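## Task

Put two large wheels and then one small wheel onto the blue rod, in exactly that sequence. Then set the rod down lying flat, gently, and keep the second rod free of wheels. Once any wheel is on the rod, striking the rod or a threaded wheel against the table or against any loose part counts as failure. At the end, release everything and pull the grippers away; the result must stay correct without the robot supporting it.

## Robot and tools

ROBOT. Two 7-joint Kinova Gen3 arms, left_arm and right_arm, each carrying a Robotiq 2F-85 parallel gripper and a wrist camera. Base roots in the scene frame: left_arm at (+0.050, +0.379, 0) m, right_arm at (-0.015, -0.293, 0) m, both turned slightly about z. The arm names are labels only; they do not mean image sides.

FRAME. All printed gripper poses share one scene frame: origin on the tabletop midway between the bases, +z upward, +x pointing out across the table, left_arm on the +y side. Each state line gives end_effector_position (metres) and end_effector_quat_wxyz per arm. That point sits between the pads when they are shut; closed fingertips stick out about 19 mm past it, open ones about 6 mm. Closing pushes the pads roughly 13 mm farther from the wrist, so keep that clearance over surfaces. Fingers extend along the gripper's +z; they close along its y. Printed positions get less accurate at long reach.

THE ROW. Every command row holds 18 numbers in one flat list covering both arms: first left_arm's 9, then right_arm's 9, even when only one arm should move. Each block is 7 absolute joint target angles in radians, then gripper position, then gripper speed. Joint order inside a block (use this order, not the URDF's): waist, shoulder, elbow, forearm roll, upper arm roll, wrist pitch, wrist roll. Stated ranges: waist, upper arm roll, forearm roll and wrist roll -69.115 to 69.115; shoulder -2.250 to 2.250; elbow -2.580 to 2.580; wrist pitch -2.100 to 2.100. A row is rejected if a target exceeds an end by more than 0.013 rad and lies beyond the joint's last reported angle; true ends may be 0.013 off either way, and a clipped joint is reported as "joint sent to its limit" (absence of that line proves nothing).
Gripper position, range -1 to +1, is an absolute opening: +1 fully open (85 mm), 0 about 41 mm, about -0.8 pads touching, -1 squeeze until blocked (roughly 190 to 235 N per pad, chosen by the arm). Gripper speed, -1 to +1, sets closing/opening rate: about 20 mm/s at -1, 85 at 0, 150 at +1. To hold an object firmly, send -1 and keep sending it; for a light grip open first, then close just slightly under the object's width. To release, send a position wider than the object. To leave a gripper unchanged, repeat its previous two numbers (0 is itself a command). To keep a joint still, resend its value from "Joint targets".

TOOLS.
execute_actions(actions): a list of actions run one after another; each action is a table of 1 to 15 rows, one row per 1/30 s control step, and a short table repeats its final row to fill 15 steps. An empty list just reports state and images.
move(target, speed, blocking): target is one 18-number row as above; all joints of both arms follow paths that finish together, so the hand generally curves. speed, in rad/s from 0.01 to 2 (default 0.5), caps the joint with the longest travel. Paths last 0.5 to 10 s and ignore obstacles and the other arm; faster motion means harder impacts, and aiming deeper past a contact presses harder. Gripper numbers are applied at the start. blocking=false returns after 0.5 s while motion continues; poll with wait(0) and do not send rows or moves until a result shows it ended (or call stop). The extra "move:" line reports the ending (done, off_target, moving, held, fault), limits=held or limits=none, and each arm's joint farthest from target.
wait(seconds): 0 to 10; lets the scene run with commands held.
stop(): brakes a running move; braking needs room; fingers keep moving.
zoom_image(camera, region): camera is cam_high, cam_low, cam_left_wrist or cam_right_wrist (each 504x504); region [x0, y0, x1, y1] in pixels from top-left, at most 504 by 504.
show_instructions(): shows the reference pictures for the scene.
read_manual(section): licence texts only.
finished_scene(scene): ends the current scene (give its number) after the last command settles; irreversible; reports success.

RESULTS. Besides the pose line: Joint positions and Joint velocities per arm (rad, rad/s, joint order above); Joint targets, the angles currently being driven toward, which can shift by themselves; step readings for execute_actions, with HELD marking steps where an arm's command was held back; "joint command not followed" when a clearance check altered or blocked targets. position_measured_pct is about 50 minus 50 times the finger position: 0 when fully open. Stopping under about 90 before the commanded position means something is held or blocking; around 90 means the pads met on nothing or something very thin.

MOTION LIMITS. Each step, a joint's target stays within 0.304 rad of its measured angle (waist, shoulder, upper arm roll, elbow) or 0.266 rad (the three wrist joints), and targets that would move the gripper over 70 mm from where it is get scaled back, so big changes need several actions; an unfinished motion may need re-sending.

AVOID. Contact torque reaching a load limit (50.2 N m for the four larger joints, 31.6 N m for the wrist joints, carried weight included) freezes that arm for 10 s. Do not let the arms collide or shove each other. Do not drop, slam or knock anything, and nothing may leave the table. Holding loads heats motors: a MOTOR HOT warning appears from 60 °C, and at 75 °C the arm sags (OVER-TEMPERATURE FAULT). Prefer smooth, economical motion.

Each tool is called after ">>>" by a JSON object that holds its "method" and its "body".

Reference images:

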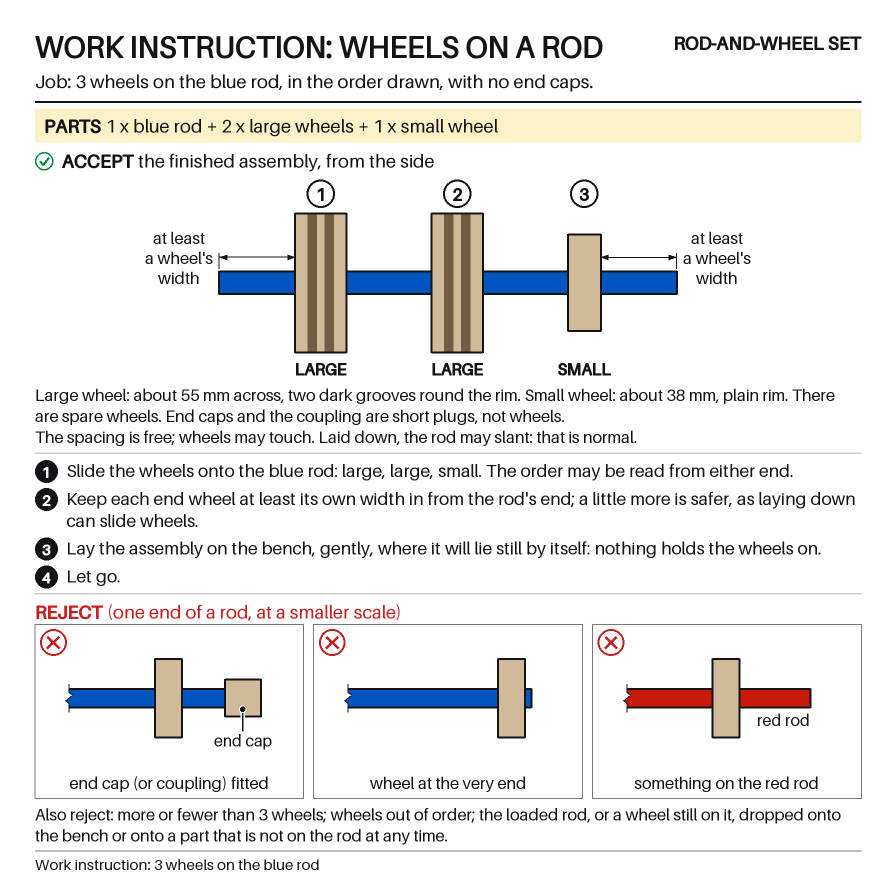

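## Session

>>> {"method": "execute_actions", "body": {"actions": []}}

Scene clock: 0.00 s.
left_arm: end_effector_position=(+0.7522, +0.4661, +0.1424) position_measured_pct=90.1 end_effector_quat_wxyz=(-0.137, +0.802, -0.581, -0.002) | right_arm: end_effector_position=(-0.0368, +0.3026, +0.3099) position_measured_pct=70.2 end_effector_quat_wxyz=(+0.107, -0.155, +0.971, +0.147)
Joint names: [waist, shoulder, elbow, forearm roll, upper arm roll, wrist pitch, wrist roll]
Joint positions: left_arm=[ 0.237  1.011  0.831  0.226 -0.489  1.168  3.258] | right_arm=[-1.81   0.493  1.293  0.026  0.377  1.077  0.198]
Joint velocities: left_arm=[ 0.001  0.    -0.     0.001  0.    -0.001 -0.   ] | right_arm=[-0.     0.     0.002 -0.     0.     0.    -0.   ]
Motor temperatures (°C, as the motors report them): left_arm=[29 32 28 36 29 40 34] | right_arm=[33 30 28 32 26 30 40]
Joint targets: left_arm=[0.237 1.011 0.831 0.226 -0.489 1.168 3.258] | right_arm=[-1.810 0.493 1.293 0.026 0.377 1.077 0.198]

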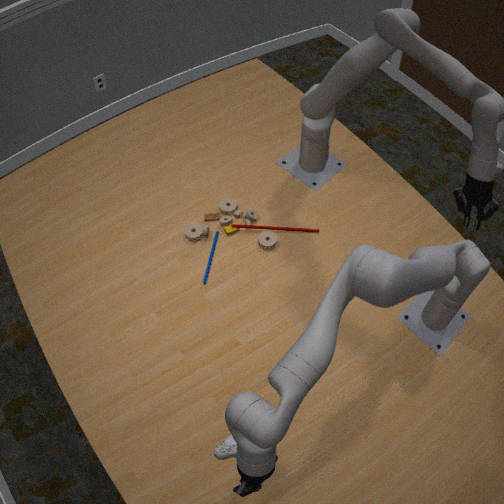

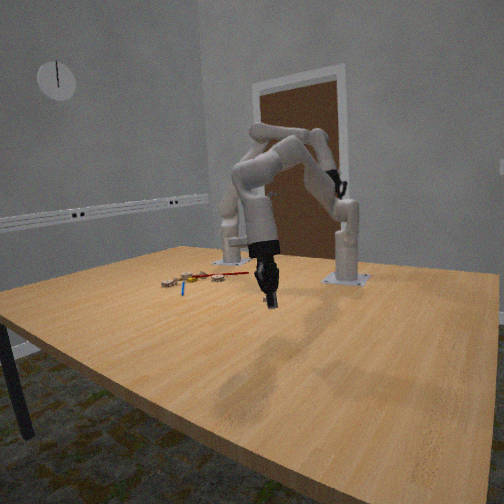

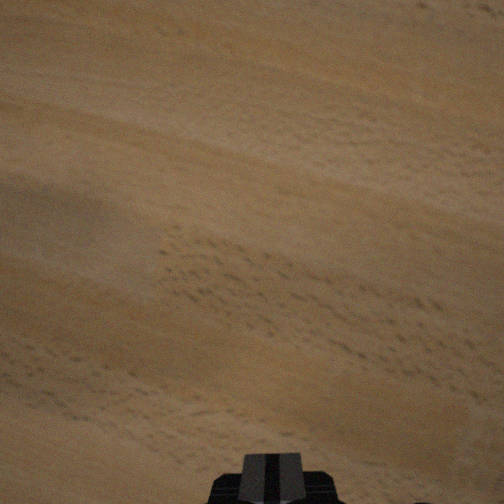

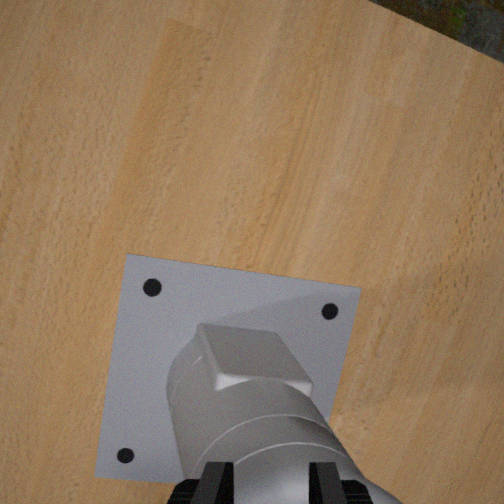

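>>> {"method": "zoom_image", "body": {"camera": "cam_high", "region": [160, 170, 340, 310]}}

>>> {"method": "zoom_image", "body": {"camera": "cam_low", "region": [140, 250, 280, 320]}}

Region (160, 170, 340, 310) of cam_high's 504x504 image, scaled by 2.800, with more detail than that image has.

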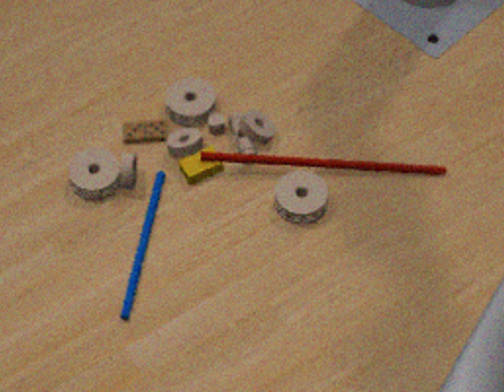

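Region (140, 250, 280, 320) of cam_low's 504x504 image, scaled by 3.600, with more detail than that image has.

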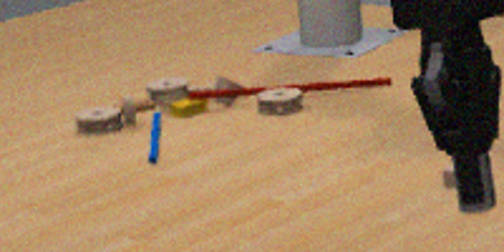

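>>> {"method": "move", "body": {"target": [0.237,1.011,0.831,0.226,-0.489,1.168,3.258,-0.8,0, -0.071,0.156,1.541,0,0,1.445,0.0,1,0], "speed": 0.8}}

Scene clock: 45.80 s.
left_arm: end_effector_position=(+0.7523, +0.4663, +0.1424) position_measured_pct=90.1 end_effector_quat_wxyz=(-0.138, +0.802, -0.581, -0.002) | right_arm: end_effector_position=(+0.3565, -0.2240, +0.3496) position_measured_pct=0.0 end_effector_quat_wxyz=(-0.000, +0.613, +0.790, -0.000)
Joint names: [waist, shoulder, elbow, forearm roll, upper arm roll, wrist pitch, wrist roll]
Joint positions: left_arm=[ 0.237  1.011  0.831  0.226 -0.489  1.168  3.258] | right_arm=[-0.071  0.156  1.541  0.     0.     1.445 -0.   ]
Joint velocities: left_arm=[-0.     0.001 -0.     0.001 -0.     0.     0.   ] | right_arm=[ 0.002 -0.    -0.003  0.    -0.    -0.     0.   ]
Motor temperatures (°C, as the motors report them): left_arm=[29 33 28 36 29 40 34] | right_arm=[33 31 28 32 26 30 40]
Joint targets: left_arm=[0.237 1.011 0.831 0.226 -0.489 1.168 3.258] | right_arm=[-0.071 0.156 1.541 0.000 -0.000 1.445 0.000]
move: done; limits=none; left_arm: farthest joint: the waist, 0.000 radians from its target (0.000 radians at the start); right_arm: farthest joint: the waist, 0.000 radians from its target (1.739 radians at the start)

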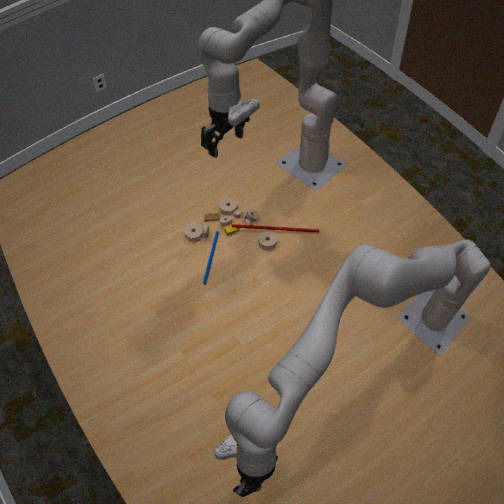

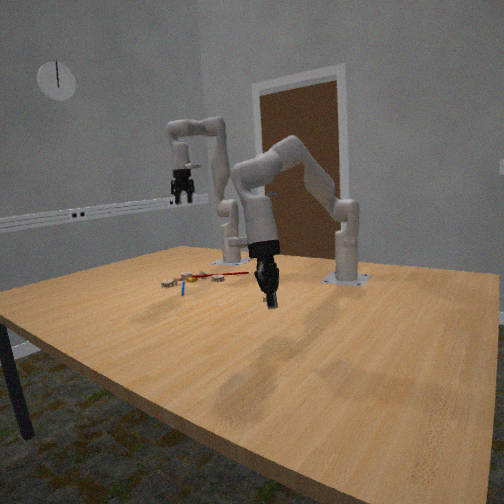

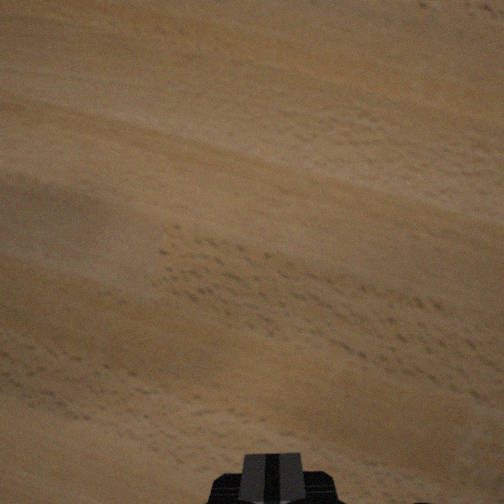

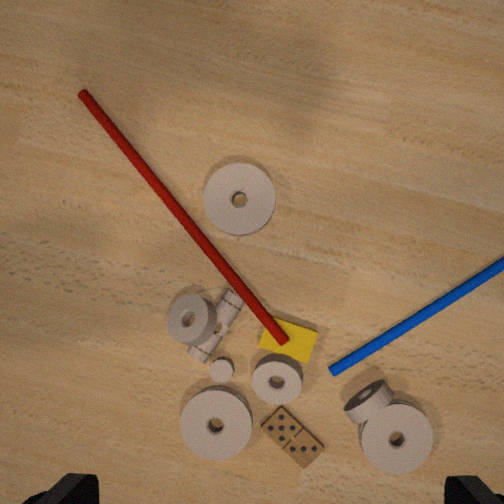

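>>> {"method": "move", "body": {"target": [1.001,1.234,0.313,0,0,1.594,3.24,1,0, 0.7,0.156,1.541,0,0,1.445,0.0,1,0], "speed": 0.6}}

Scene clock: 87.13 s.
left_arm: end_effector_position=(+0.4905, -0.1799, +0.1202) position_measured_pct=0.0 end_effector_quat_wxyz=(+0.000, -0.390, +0.921, -0.000) | right_arm: end_effector_position=(+0.2997, -0.5024, +0.3496) position_measured_pct=0.0 end_effector_quat_wxyz=(-0.000, +0.865, +0.501, -0.000)
Joint names: [waist, shoulder, elbow, forearm roll, upper arm roll, wrist pitch, wrist roll]
Joint positions: left_arm=[ 1.001  1.234  0.313 -0.    -0.     1.594  3.24 ] | right_arm=[ 0.7    0.156  1.541  0.     0.     1.445 -0.   ]
Joint velocities: left_arm=[ 0.003  0.003 -0.001  0.001  0.     0.     0.   ] | right_arm=[ 0.003  0.    -0.001  0.    -0.    -0.    -0.   ]
Motor temperatures (°C, as the motors report them): left_arm=[29 34 29 36 29 40 34] | right_arm=[33 31 28 32 26 30 40]
Joint targets: left_arm=[1.001 1.234 0.313 0.000 0.000 1.594 3.240] | right_arm=[0.700 0.156 1.541 0.000 0.000 1.445 0.000]
move: done; limits=none; left_arm: farthest joint: the waist, 0.000 radians from its target (0.764 radians at the start); right_arm: farthest joint: the waist, 0.000 radians from its target (0.771 radians at the start)

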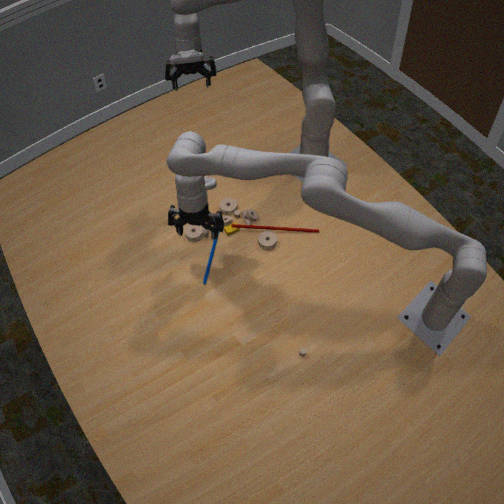

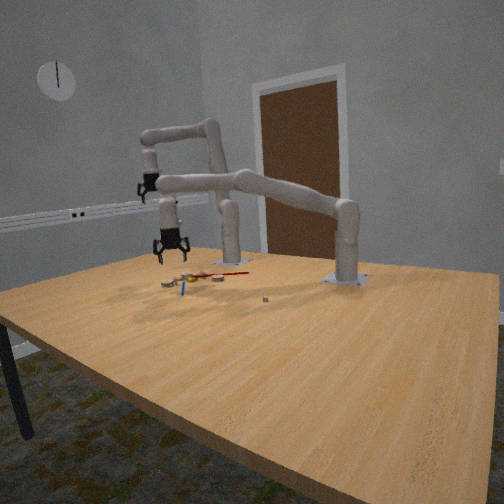

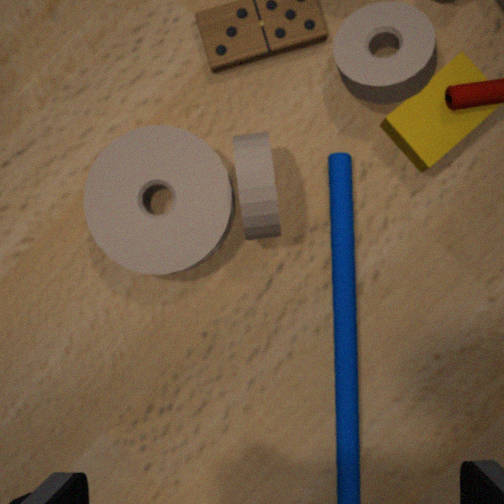

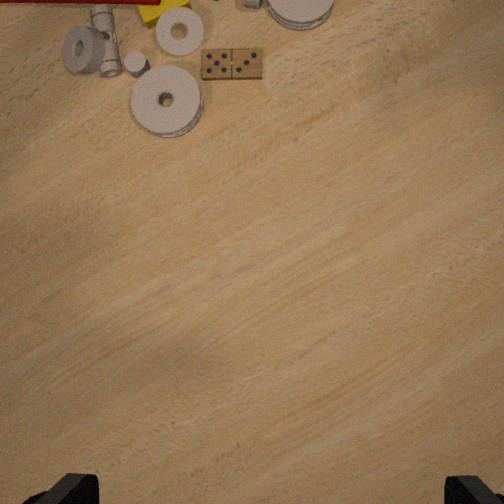

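>>> {"method": "move", "body": {"target": [1.005,1.1443,0.7423,0,0,1.655,3.244,0.3,0, 0.7,0.156,1.541,0,0,1.445,0.0,1,0], "speed": 0.4}}

Scene clock: 101.13 s.
left_arm: end_effector_position=(+0.3911, -0.0661, +0.0743) position_measured_pct=34.9 end_effector_quat_wxyz=(-0.058, -0.382, +0.903, +0.190) | right_arm: end_effector_position=(+0.2996, -0.5025, +0.3496) position_measured_pct=0.0 end_effector_quat_wxyz=(-0.000, +0.865, +0.501, -0.000)
Joint names: [waist, shoulder, elbow, forearm roll, upper arm roll, wrist pitch, wrist roll]
Joint positions: left_arm=[1.005 1.145 0.742 0.    0.    1.655 3.244] | right_arm=[0.7   0.156 1.541 0.    0.    1.445 0.   ]
Joint velocities: left_arm=[ 0.001 -0.003  0.001  0.    -0.    -0.    -0.   ] | right_arm=[-0.001 -0.    -0.001  0.    -0.    -0.     0.   ]
Motor temperatures (°C, as the motors report them): left_arm=[29 35 29 36 29 40 34] | right_arm=[33 31 28 32 26 30 40]
Joint targets: left_arm=[1.005 1.144 0.742 0.000 0.000 1.655 3.244] | right_arm=[0.700 0.156 1.541 0.000 0.000 1.445 0.000]
move: done; limits=none; left_arm: farthest joint: the waist, 0.000 radians from its target (0.004 radians at the start); right_arm: farthest joint: the waist, 0.000 radians from its target (0.000 radians at the start)

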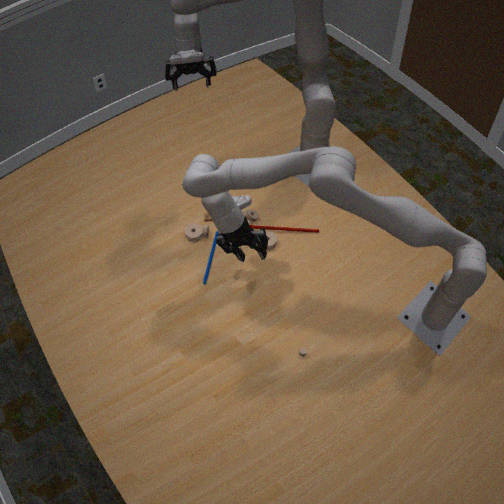

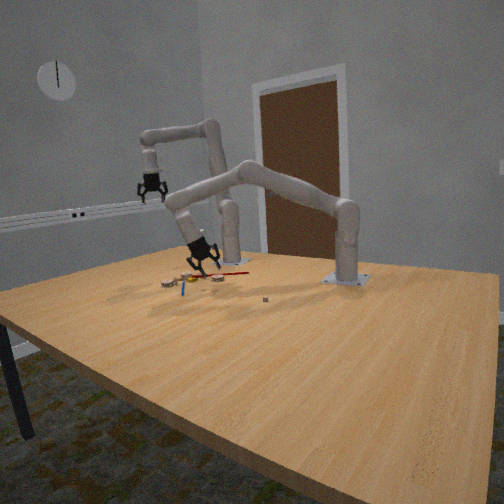

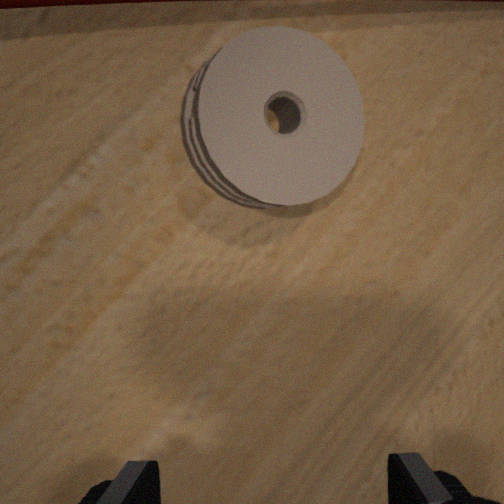

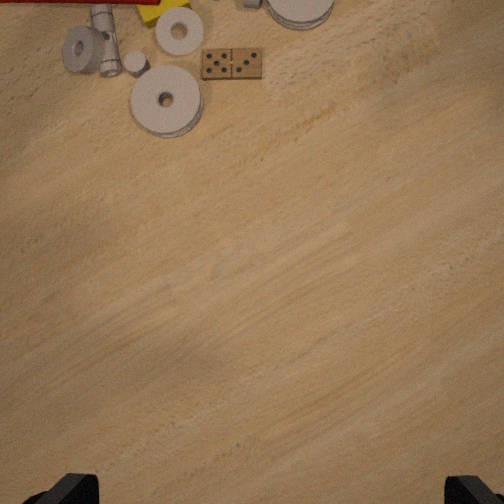

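>>> {"method": "move", "body": {"target": [1.005,1.1443,0.7423,0,0,1.255,3.244,0.3,0, 0.7,0.156,1.541,0,0,1.445,0.0,1,0], "speed": 0.4}}

Scene clock: 104.13 s.
left_arm: end_effector_position=(+0.4691, -0.1590, +0.0500) position_measured_pct=34.9 end_effector_quat_wxyz=(+0.000, -0.390, +0.921, -0.000) | right_arm: end_effector_position=(+0.2996, -0.5025, +0.3496) position_measured_pct=0.0 end_effector_quat_wxyz=(-0.000, +0.865, +0.501, -0.000)
Joint names: [waist, shoulder, elbow, forearm roll, upper arm roll, wrist pitch, wrist roll]
Joint positions: left_arm=[1.005 1.144 0.742 0.    0.    1.255 3.244] | right_arm=[ 0.7    0.156  1.541 -0.     0.     1.445 -0.   ]
Joint velocities: left_arm=[ 0.001  0.001  0.    -0.     0.    -0.001 -0.   ] | right_arm=[-0.    -0.    -0.001  0.    -0.    -0.    -0.   ]
Motor temperatures (°C, as the motors report them): left_arm=[29 35 29 36 29 40 34] | right_arm=[33 31 28 32 26 30 40]
Joint targets: left_arm=[1.005 1.144 0.742 0.000 0.000 1.255 3.244] | right_arm=[0.700 0.156 1.541 0.000 0.000 1.445 0.000]
move: done; limits=none; left_arm: farthest joint: the waist, 0.000 radians from its target (0.000 radians at the start); right_arm: farthest joint: the waist, 0.000 radians from its target (0.000 radians at the start)

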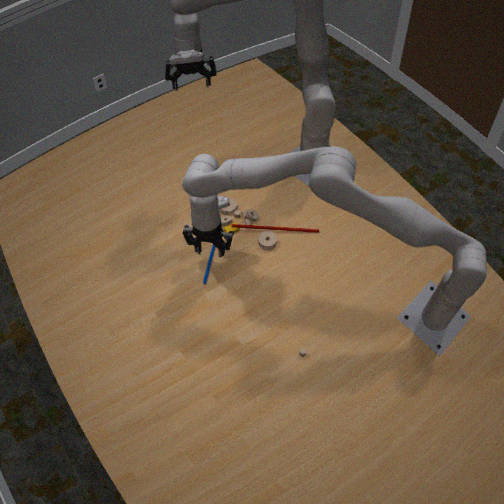

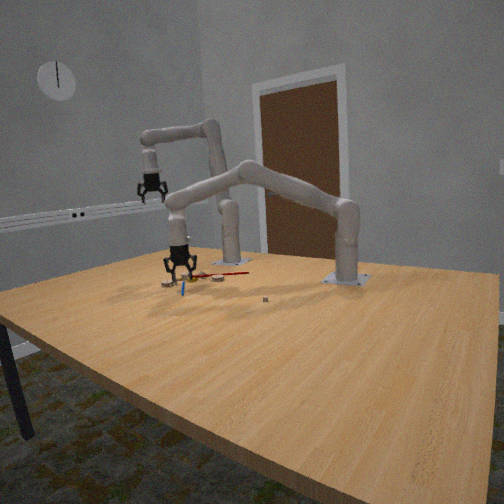

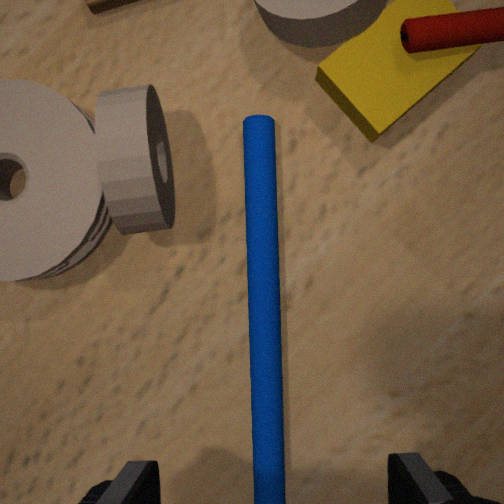

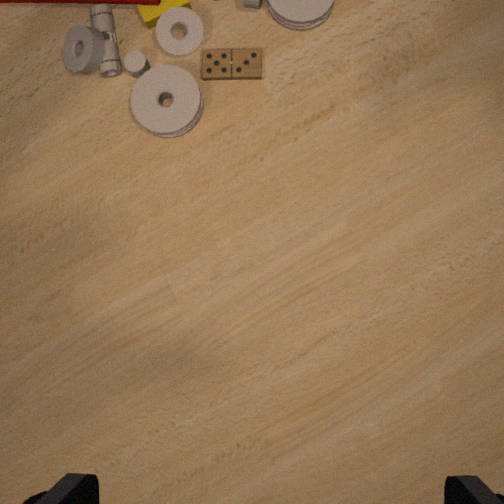

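>>> {"method": "move", "body": {"target": [1.005,1.1782,0.7619,0,0,1.2015,3.244,0.0,0, 0.7,0.156,1.541,0,0,1.445,0.0,1,0], "speed": 0.15}}

>>> {"method": "move", "body": {"target": [1.005,1.1782,0.7619,0,0,1.2015,3.244,-1,0, 0.7,0.156,1.541,0,0,1.445,0.0,1,0], "speed": 0.15}}

Scene clock: 108.50 s.
left_arm: end_effector_position=(+0.4691, -0.1590, +0.0210) position_measured_pct=49.6 end_effector_quat_wxyz=(+0.000, -0.390, +0.921, -0.000) | right_arm: end_effector_position=(+0.2996, -0.5025, +0.3496) position_measured_pct=0.0 end_effector_quat_wxyz=(-0.000, +0.865, +0.501, -0.000)
Joint names: [waist, shoulder, elbow, forearm roll, upper arm roll, wrist pitch, wrist roll]
Joint positions: left_arm=[ 1.005  1.178  0.762  0.    -0.     1.202  3.244] | right_arm=[ 0.7    0.156  1.541  0.     0.     1.445 -0.   ]
Joint velocities: left_arm=[ 0.     0.    -0.001  0.001 -0.    -0.     0.001] | right_arm=[-0.    -0.     0.001  0.001 -0.     0.    -0.   ]
Motor temperatures (°C, as the motors report them): left_arm=[29 35 29 36 29 40 34] | right_arm=[33 31 28 32 26 30 40]
Joint targets: left_arm=[1.005 1.178 0.762 0.000 0.000 1.201 3.244] | right_arm=[0.700 0.156 1.541 0.000 0.000 1.445 0.000]
move: done; limits=none; left_arm: farthest joint: the waist, 0.000 radians from its target (0.000 radians at the start); right_arm: farthest joint: the waist, 0.000 radians from its target (0.000 radians at the start)

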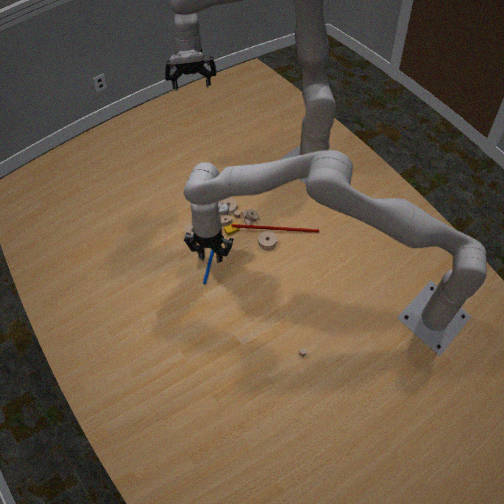

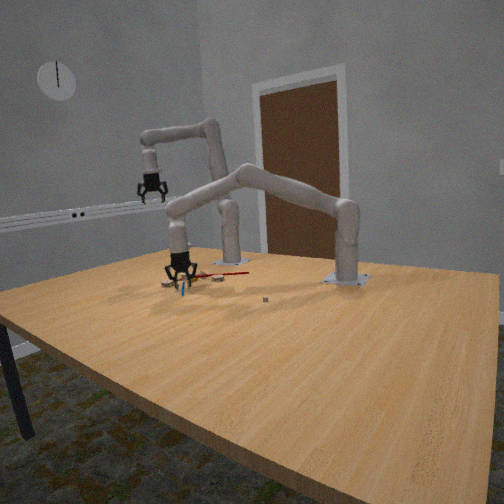

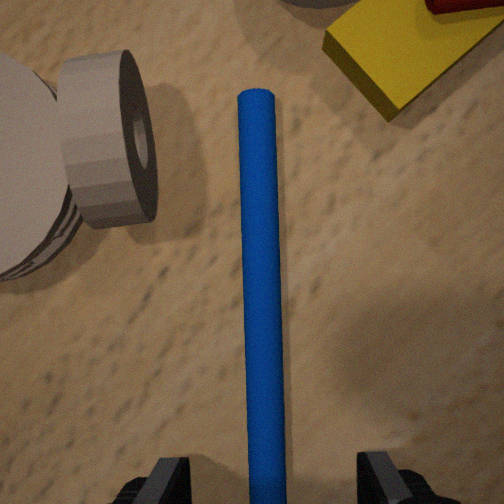

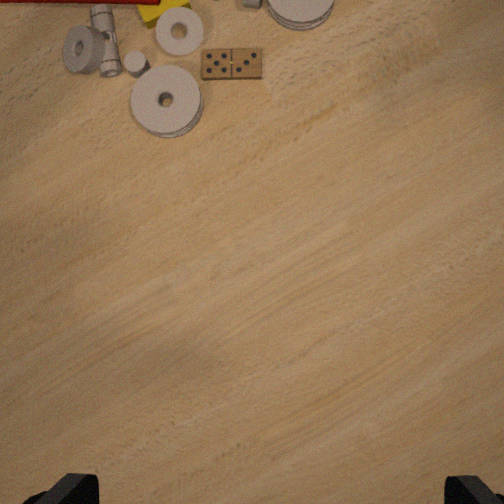

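Scene clock: 109.23 s.
left_arm: end_effector_position=(+0.4692, -0.1592, +0.0214) position_measured_pct=86.9 end_effector_quat_wxyz=(+0.000, -0.390, +0.921, -0.000) | right_arm: end_effector_position=(+0.2996, -0.5025, +0.3496) position_measured_pct=0.0 end_effector_quat_wxyz=(-0.000, +0.865, +0.501, -0.000)
Joint names: [waist, shoulder, elbow, forearm roll, upper arm roll, wrist pitch, wrist roll]
Joint positions: left_arm=[ 1.005  1.178  0.762 -0.     0.     1.202  3.244] | right_arm=[0.7   0.156 1.541 0.    0.    1.445 0.   ]
Joint velocities: left_arm=[ 0.    -0.     0.     0.    -0.     0.001 -0.   ] | right_arm=[ 0.     0.     0.001  0.     0.    -0.    -0.   ]
Motor temperatures (°C, as the motors report them): left_arm=[29 35 29 36 29 40 34] | right_arm=[33 31 28 32 26 30 40]
Joint targets: left_arm=[1.005 1.178 0.762 0.000 0.000 1.201 3.244] | right_arm=[0.700 0.156 1.541 0.000 0.000 1.445 0.000]
move: done; limits=none; left_arm: farthest joint: the waist, 0.000 radians from its target (0.000 radians at the start); right_arm: farthest joint: the waist, 0.000 radians from its target (0.000 radians at the start)

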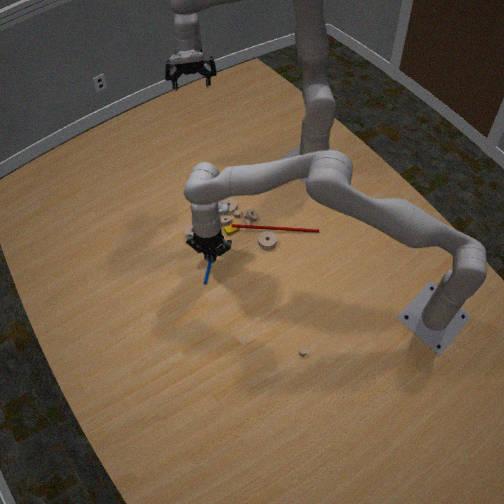

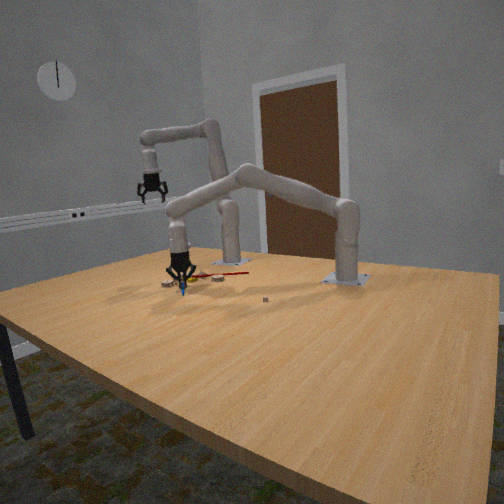

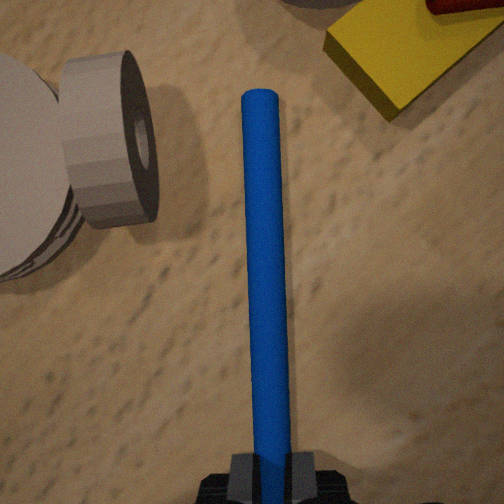

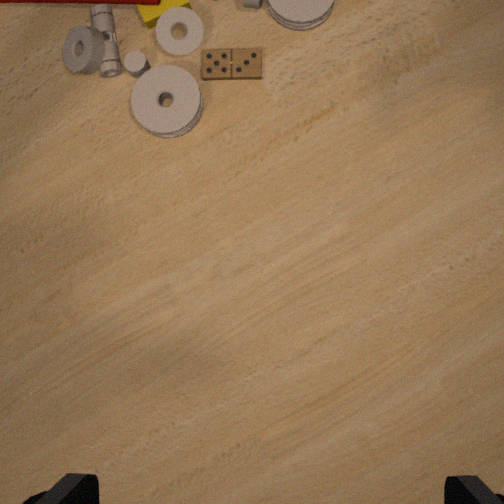

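>>> {"method": "move", "body": {"target": [1.005,1.1053,0.6979,0,0,1.3384,3.244,-1,0, 0.3,0.2,1.8,0,0,1.14,-0.4,1,0], "speed": 0.4}}

>>> {"method": "move", "body": {"target": [0.9,1.05,1.3,0,0,-0.78,4.712,-1,0, 0.072,0.3011,2.0684,0,0,0.7721,-0.642,1,0], "speed": 0.8}}

Scene clock: 132.47 s.
left_arm: end_effector_position=(+0.4691, -0.1590, +0.0900) position_measured_pct=86.9 end_effector_quat_wxyz=(-0.000, -0.390, +0.921, +0.000) | right_arm: end_effector_position=(+0.3492, -0.3627, +0.2551) position_measured_pct=0.0 end_effector_quat_wxyz=(+0.000, +0.866, +0.501, +0.001)
Joint names: [waist, shoulder, elbow, forearm roll, upper arm roll, wrist pitch, wrist roll]
Joint positions: left_arm=[1.005 1.105 0.698 0.    0.    1.338 3.244] | right_arm=[ 0.3   0.2   1.8  -0.   -0.    1.14 -0.4 ]
Joint velocities: left_arm=[-0.001 -0.     0.     0.    -0.     0.     0.   ] | right_arm=[-0.003  0.    -0.     0.     0.    -0.    -0.   ]
Motor temperatures (°C, as the motors report them): left_arm=[29 35 29 36 29 40 34] | right_arm=[33 31 28 32 26 30 40]
Joint targets: left_arm=[1.005 1.105 0.698 0.000 0.000 1.338 3.244] | right_arm=[0.300 0.200 1.800 0.000 0.000 1.140 -0.400]
move: done; limits=none; left_arm: farthest joint: the waist, 0.000 radians from its target (0.000 radians at the start); right_arm: farthest joint: the waist, 0.000 radians from its target (0.400 radians at the start)

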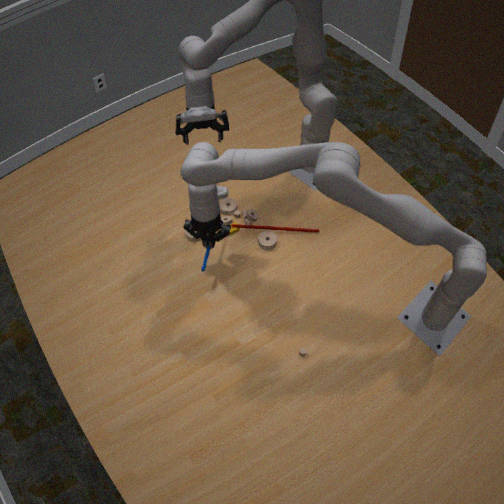

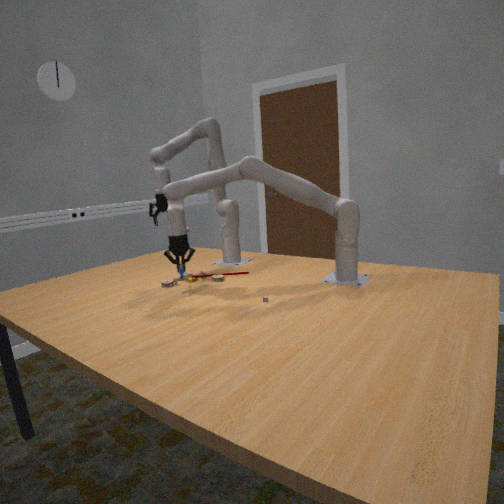

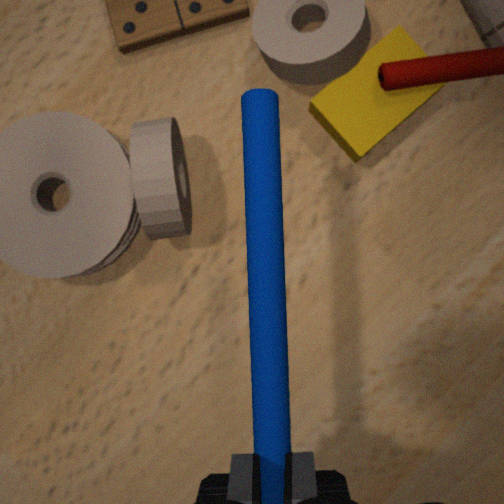

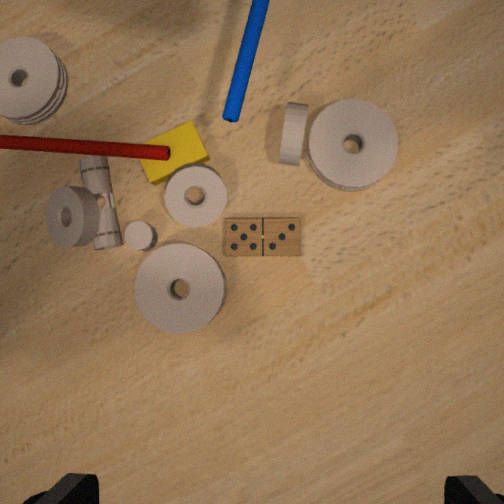

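Scene clock: 135.63 s.
left_arm: end_effector_position=(+0.6801, -0.2635, +0.2735) position_measured_pct=86.9 end_effector_quat_wxyz=(+0.265, +0.655, -0.265, +0.656) | right_arm: end_effector_position=(+0.3298, -0.2813, +0.1501) position_measured_pct=0.0 end_effector_quat_wxyz=(+0.000, +0.869, +0.495, +0.000)
Joint names: [waist, shoulder, elbow, forearm roll, upper arm roll, wrist pitch, wrist roll]
Joint positions: left_arm=[ 0.9    1.05   1.3    0.    -0.    -0.78   4.712] | right_arm=[ 0.072  0.301  2.068 -0.    -0.     0.772 -0.642]
Joint velocities: left_arm=[ 0.     0.     0.001 -0.001 -0.     0.    -0.   ] | right_arm=[-0.001  0.001  0.    -0.     0.    -0.    -0.   ]
Motor temperatures (°C, as the motors report them): left_arm=[29 35 29 36 29 40 34] | right_arm=[33 31 28 32 26 30 40]
Joint targets: left_arm=[0.900 1.050 1.300 0.000 0.000 -0.780 4.712] | right_arm=[0.072 0.301 2.068 0.000 0.000 0.772 -0.642]
move: done; limits=none; left_arm: farthest joint: the waist, 0.000 radians from its target (0.105 radians at the start); right_arm: farthest joint: the waist, 0.000 radians from its target (0.228 radians at the start)

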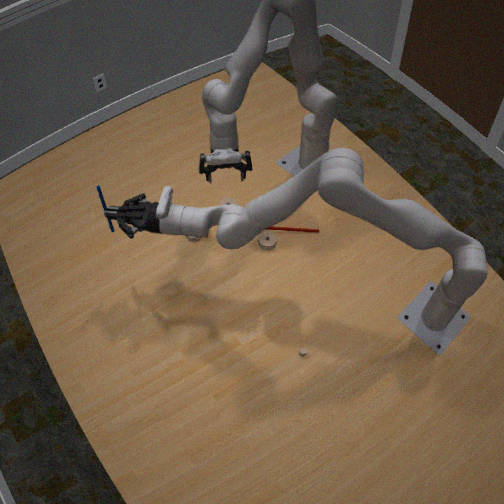

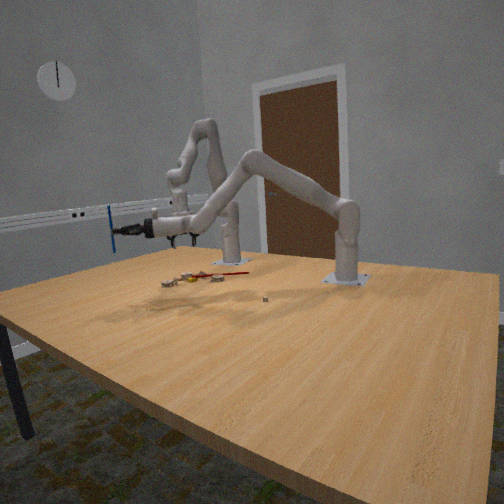

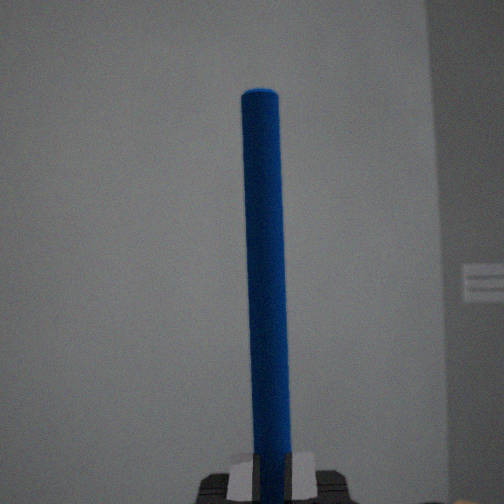

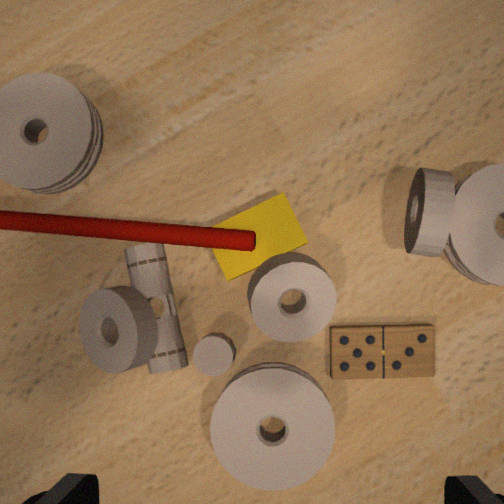

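>>> {"method": "move", "body": {"target": [0.851,1.103,2.3955,0,0,-1.9277,4.712,-1,0, 0.111,0.4962,2.1985,0,0,0.4469,-0.603,1,0], "speed": 0.8}}

Scene clock: 147.57 s.
left_arm: end_effector_position=(+0.4677, -0.0193, +0.1800) position_measured_pct=86.9 end_effector_quat_wxyz=(+0.248, +0.662, -0.249, +0.662) | right_arm: end_effector_position=(+0.3221, -0.2952, +0.0601) position_measured_pct=0.0 end_effector_quat_wxyz=(+0.000, +0.869, +0.495, +0.000)
Joint names: [waist, shoulder, elbow, forearm roll, upper arm roll, wrist pitch, wrist roll]
Joint positions: left_arm=[ 0.851  1.103  2.395  0.    -0.    -1.928  4.712] | right_arm=[ 0.111  0.496  2.198  0.     0.     0.447 -0.603]
Joint velocities: left_arm=[-0.001  0.002  0.001  0.003 -0.    -0.001 -0.   ] | right_arm=[ 0.     0.001 -0.001  0.    -0.    -0.     0.   ]
Motor temperatures (°C, as the motors report them): left_arm=[29 36 29 36 29 40 34] | right_arm=[33 31 28 32 26 30 40]
Joint targets: left_arm=[0.851 1.103 2.396 0.000 0.000 -1.928 4.712] | right_arm=[0.111 0.496 2.199 0.000 0.000 0.447 -0.603]
move: done; limits=none; left_arm: farthest joint: the waist, 0.000 radians from its target (0.049 radians at the start); right_arm: farthest joint: the waist, 0.000 radians from its target (0.039 radians at the start)

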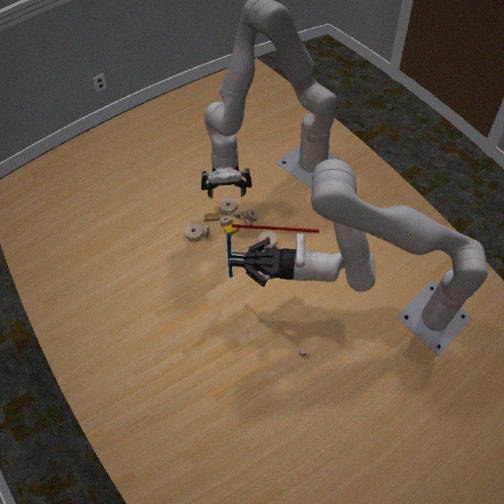

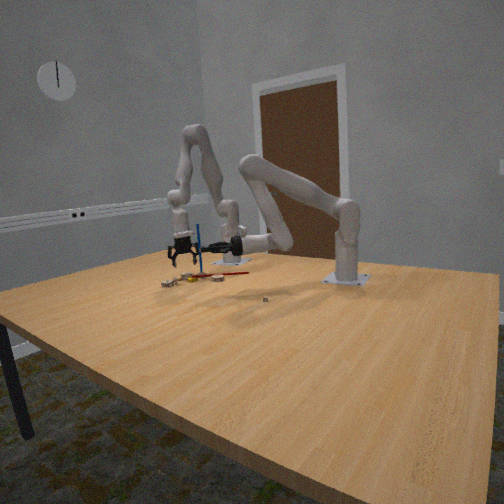

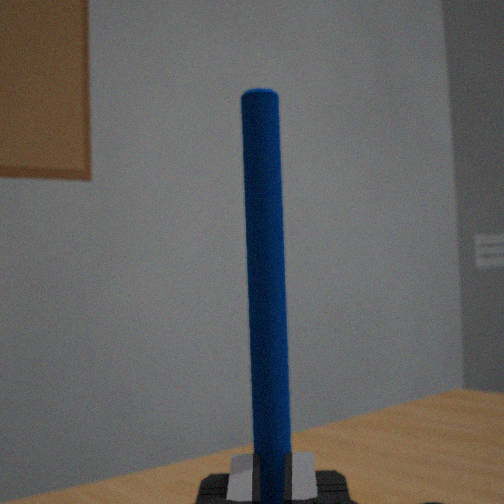

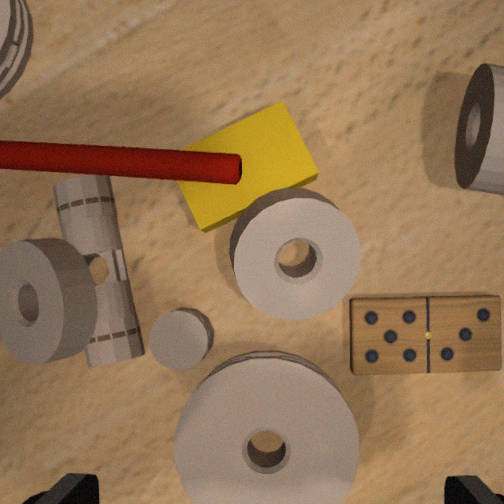

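>>> {"method": "move", "body": {"target": [0.851,1.103,2.3955,0,0,-1.9277,4.712,-1,0, 0.104,0.6135,2.2196,0,0,0.3085,-0.610,0.7,0], "speed": 0.2}}

>>> {"method": "move", "body": {"target": [0.851,1.103,2.3955,0,0,-1.9277,4.712,-1,0, 0.104,0.6135,2.2196,0,0,0.3085,-0.610,-1,-0.5], "speed": 0.2}}

Scene clock: 157.97 s.
left_arm: end_effector_position=(+0.4677, -0.0193, +0.1800) position_measured_pct=86.9 end_effector_quat_wxyz=(+0.248, +0.662, -0.249, +0.662) | right_arm: end_effector_position=(+0.3237, -0.2927, +0.0181) position_measured_pct=15.1 end_effector_quat_wxyz=(+0.000, +0.869, +0.495, +0.000)
Joint names: [waist, shoulder, elbow, forearm roll, upper arm roll, wrist pitch, wrist roll]
Joint positions: left_arm=[ 0.851  1.103  2.395 -0.     0.    -1.928  4.712] | right_arm=[ 0.104  0.613  2.22   0.    -0.     0.309 -0.61 ]
Joint velocities: left_arm=[-0.     0.    -0.     0.002  0.     0.001 -0.   ] | right_arm=[-0.     0.002  0.001  0.     0.    -0.    -0.   ]
Motor temperatures (°C, as the motors report them): left_arm=[29 36 29 36 29 40 34] | right_arm=[33 32 28 32 26 30 40]
Joint targets: left_arm=[0.851 1.103 2.396 0.000 0.000 -1.928 4.712] | right_arm=[0.104 0.614 2.220 0.000 0.000 0.308 -0.610]
move: done; limits=none; left_arm: farthest joint: the waist, 0.000 radians from its target (0.000 radians at the start); right_arm: farthest joint: the waist, 0.000 radians from its target (0.007 radians at the start)

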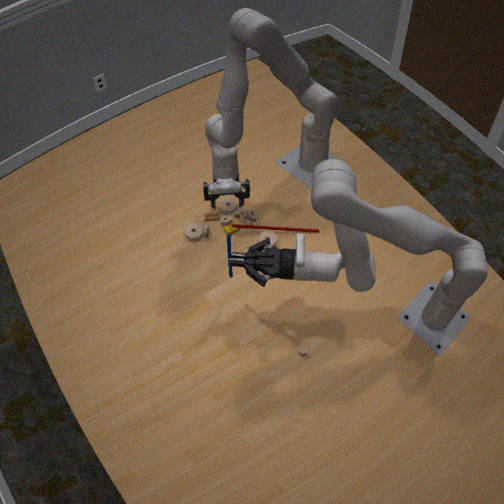

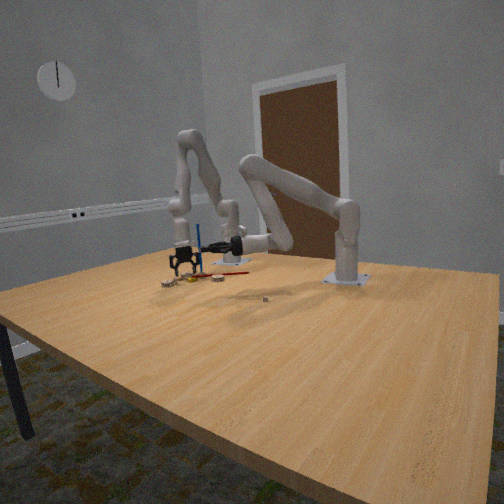

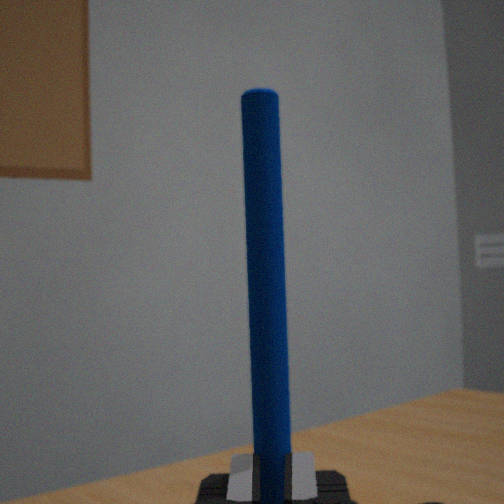

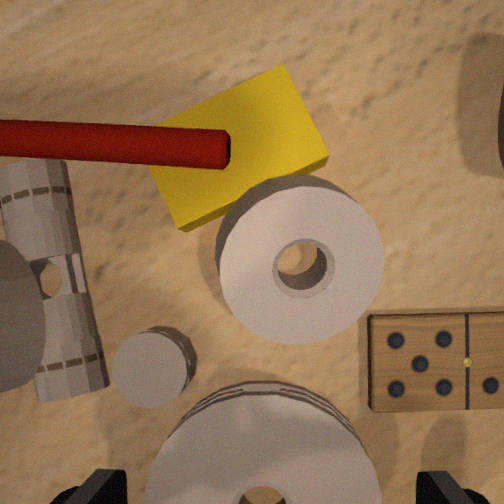

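Scene clock: 158.77 s.
left_arm: end_effector_position=(+0.4677, -0.0193, +0.1800) position_measured_pct=86.9 end_effector_quat_wxyz=(+0.248, +0.662, -0.249, +0.662) | right_arm: end_effector_position=(+0.3236, -0.2927, +0.0190) position_measured_pct=39.3 end_effector_quat_wxyz=(+0.000, +0.869, +0.495, +0.000)
Joint names: [waist, shoulder, elbow, forearm roll, upper arm roll, wrist pitch, wrist roll]
Joint positions: left_arm=[ 0.851  1.103  2.395  0.     0.    -1.928  4.712] | right_arm=[ 0.104  0.61   2.22  -0.    -0.     0.31  -0.61 ]
Joint velocities: left_arm=[-0.001  0.     0.     0.001  0.     0.    -0.001] | right_arm=[ 0.     0.     0.001 -0.    -0.    -0.    -0.   ]
Motor temperatures (°C, as the motors report them): left_arm=[29 36 29 36 29 40 34] | right_arm=[33 32 28 32 26 30 40]
Joint targets: left_arm=[0.851 1.103 2.396 0.000 0.000 -1.928 4.712] | right_arm=[0.104 0.614 2.220 0.000 0.000 0.308 -0.610]
move: done; limits=none; left_arm: farthest joint: the waist, 0.000 radians from its target (0.000 radians at the start); right_arm: farthest joint: the shoulder, 0.003 radians from its target (0.000 radians at the start)

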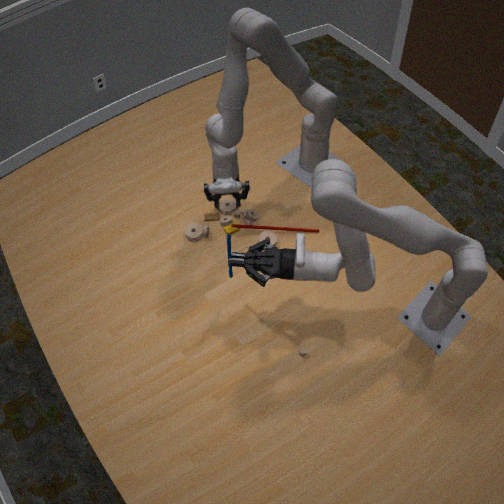

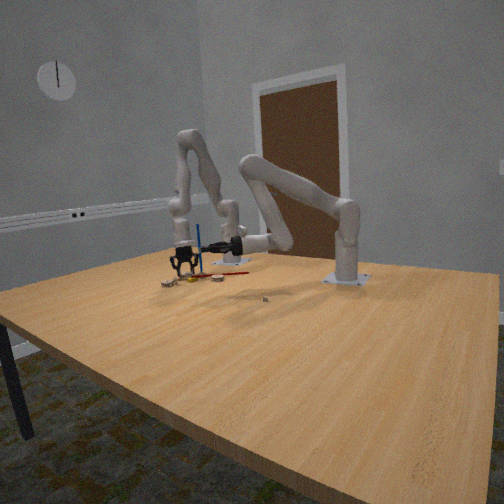

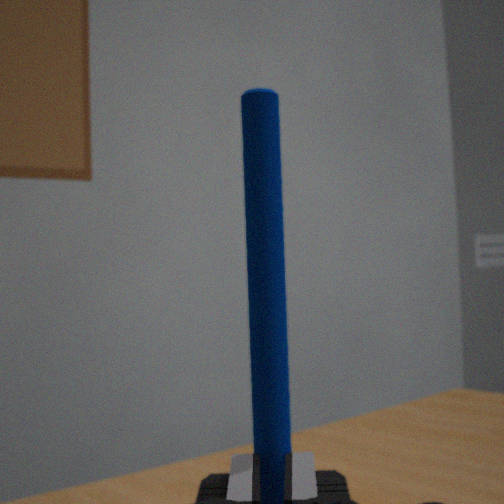

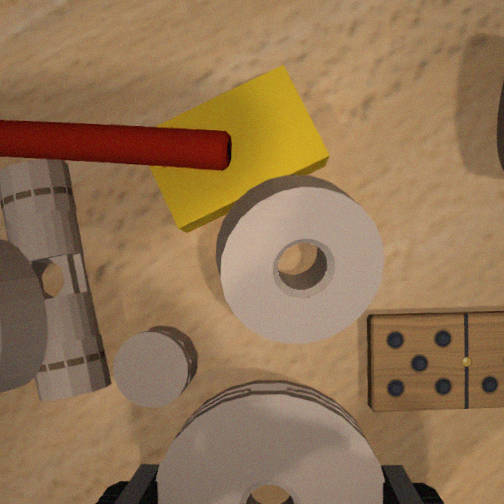

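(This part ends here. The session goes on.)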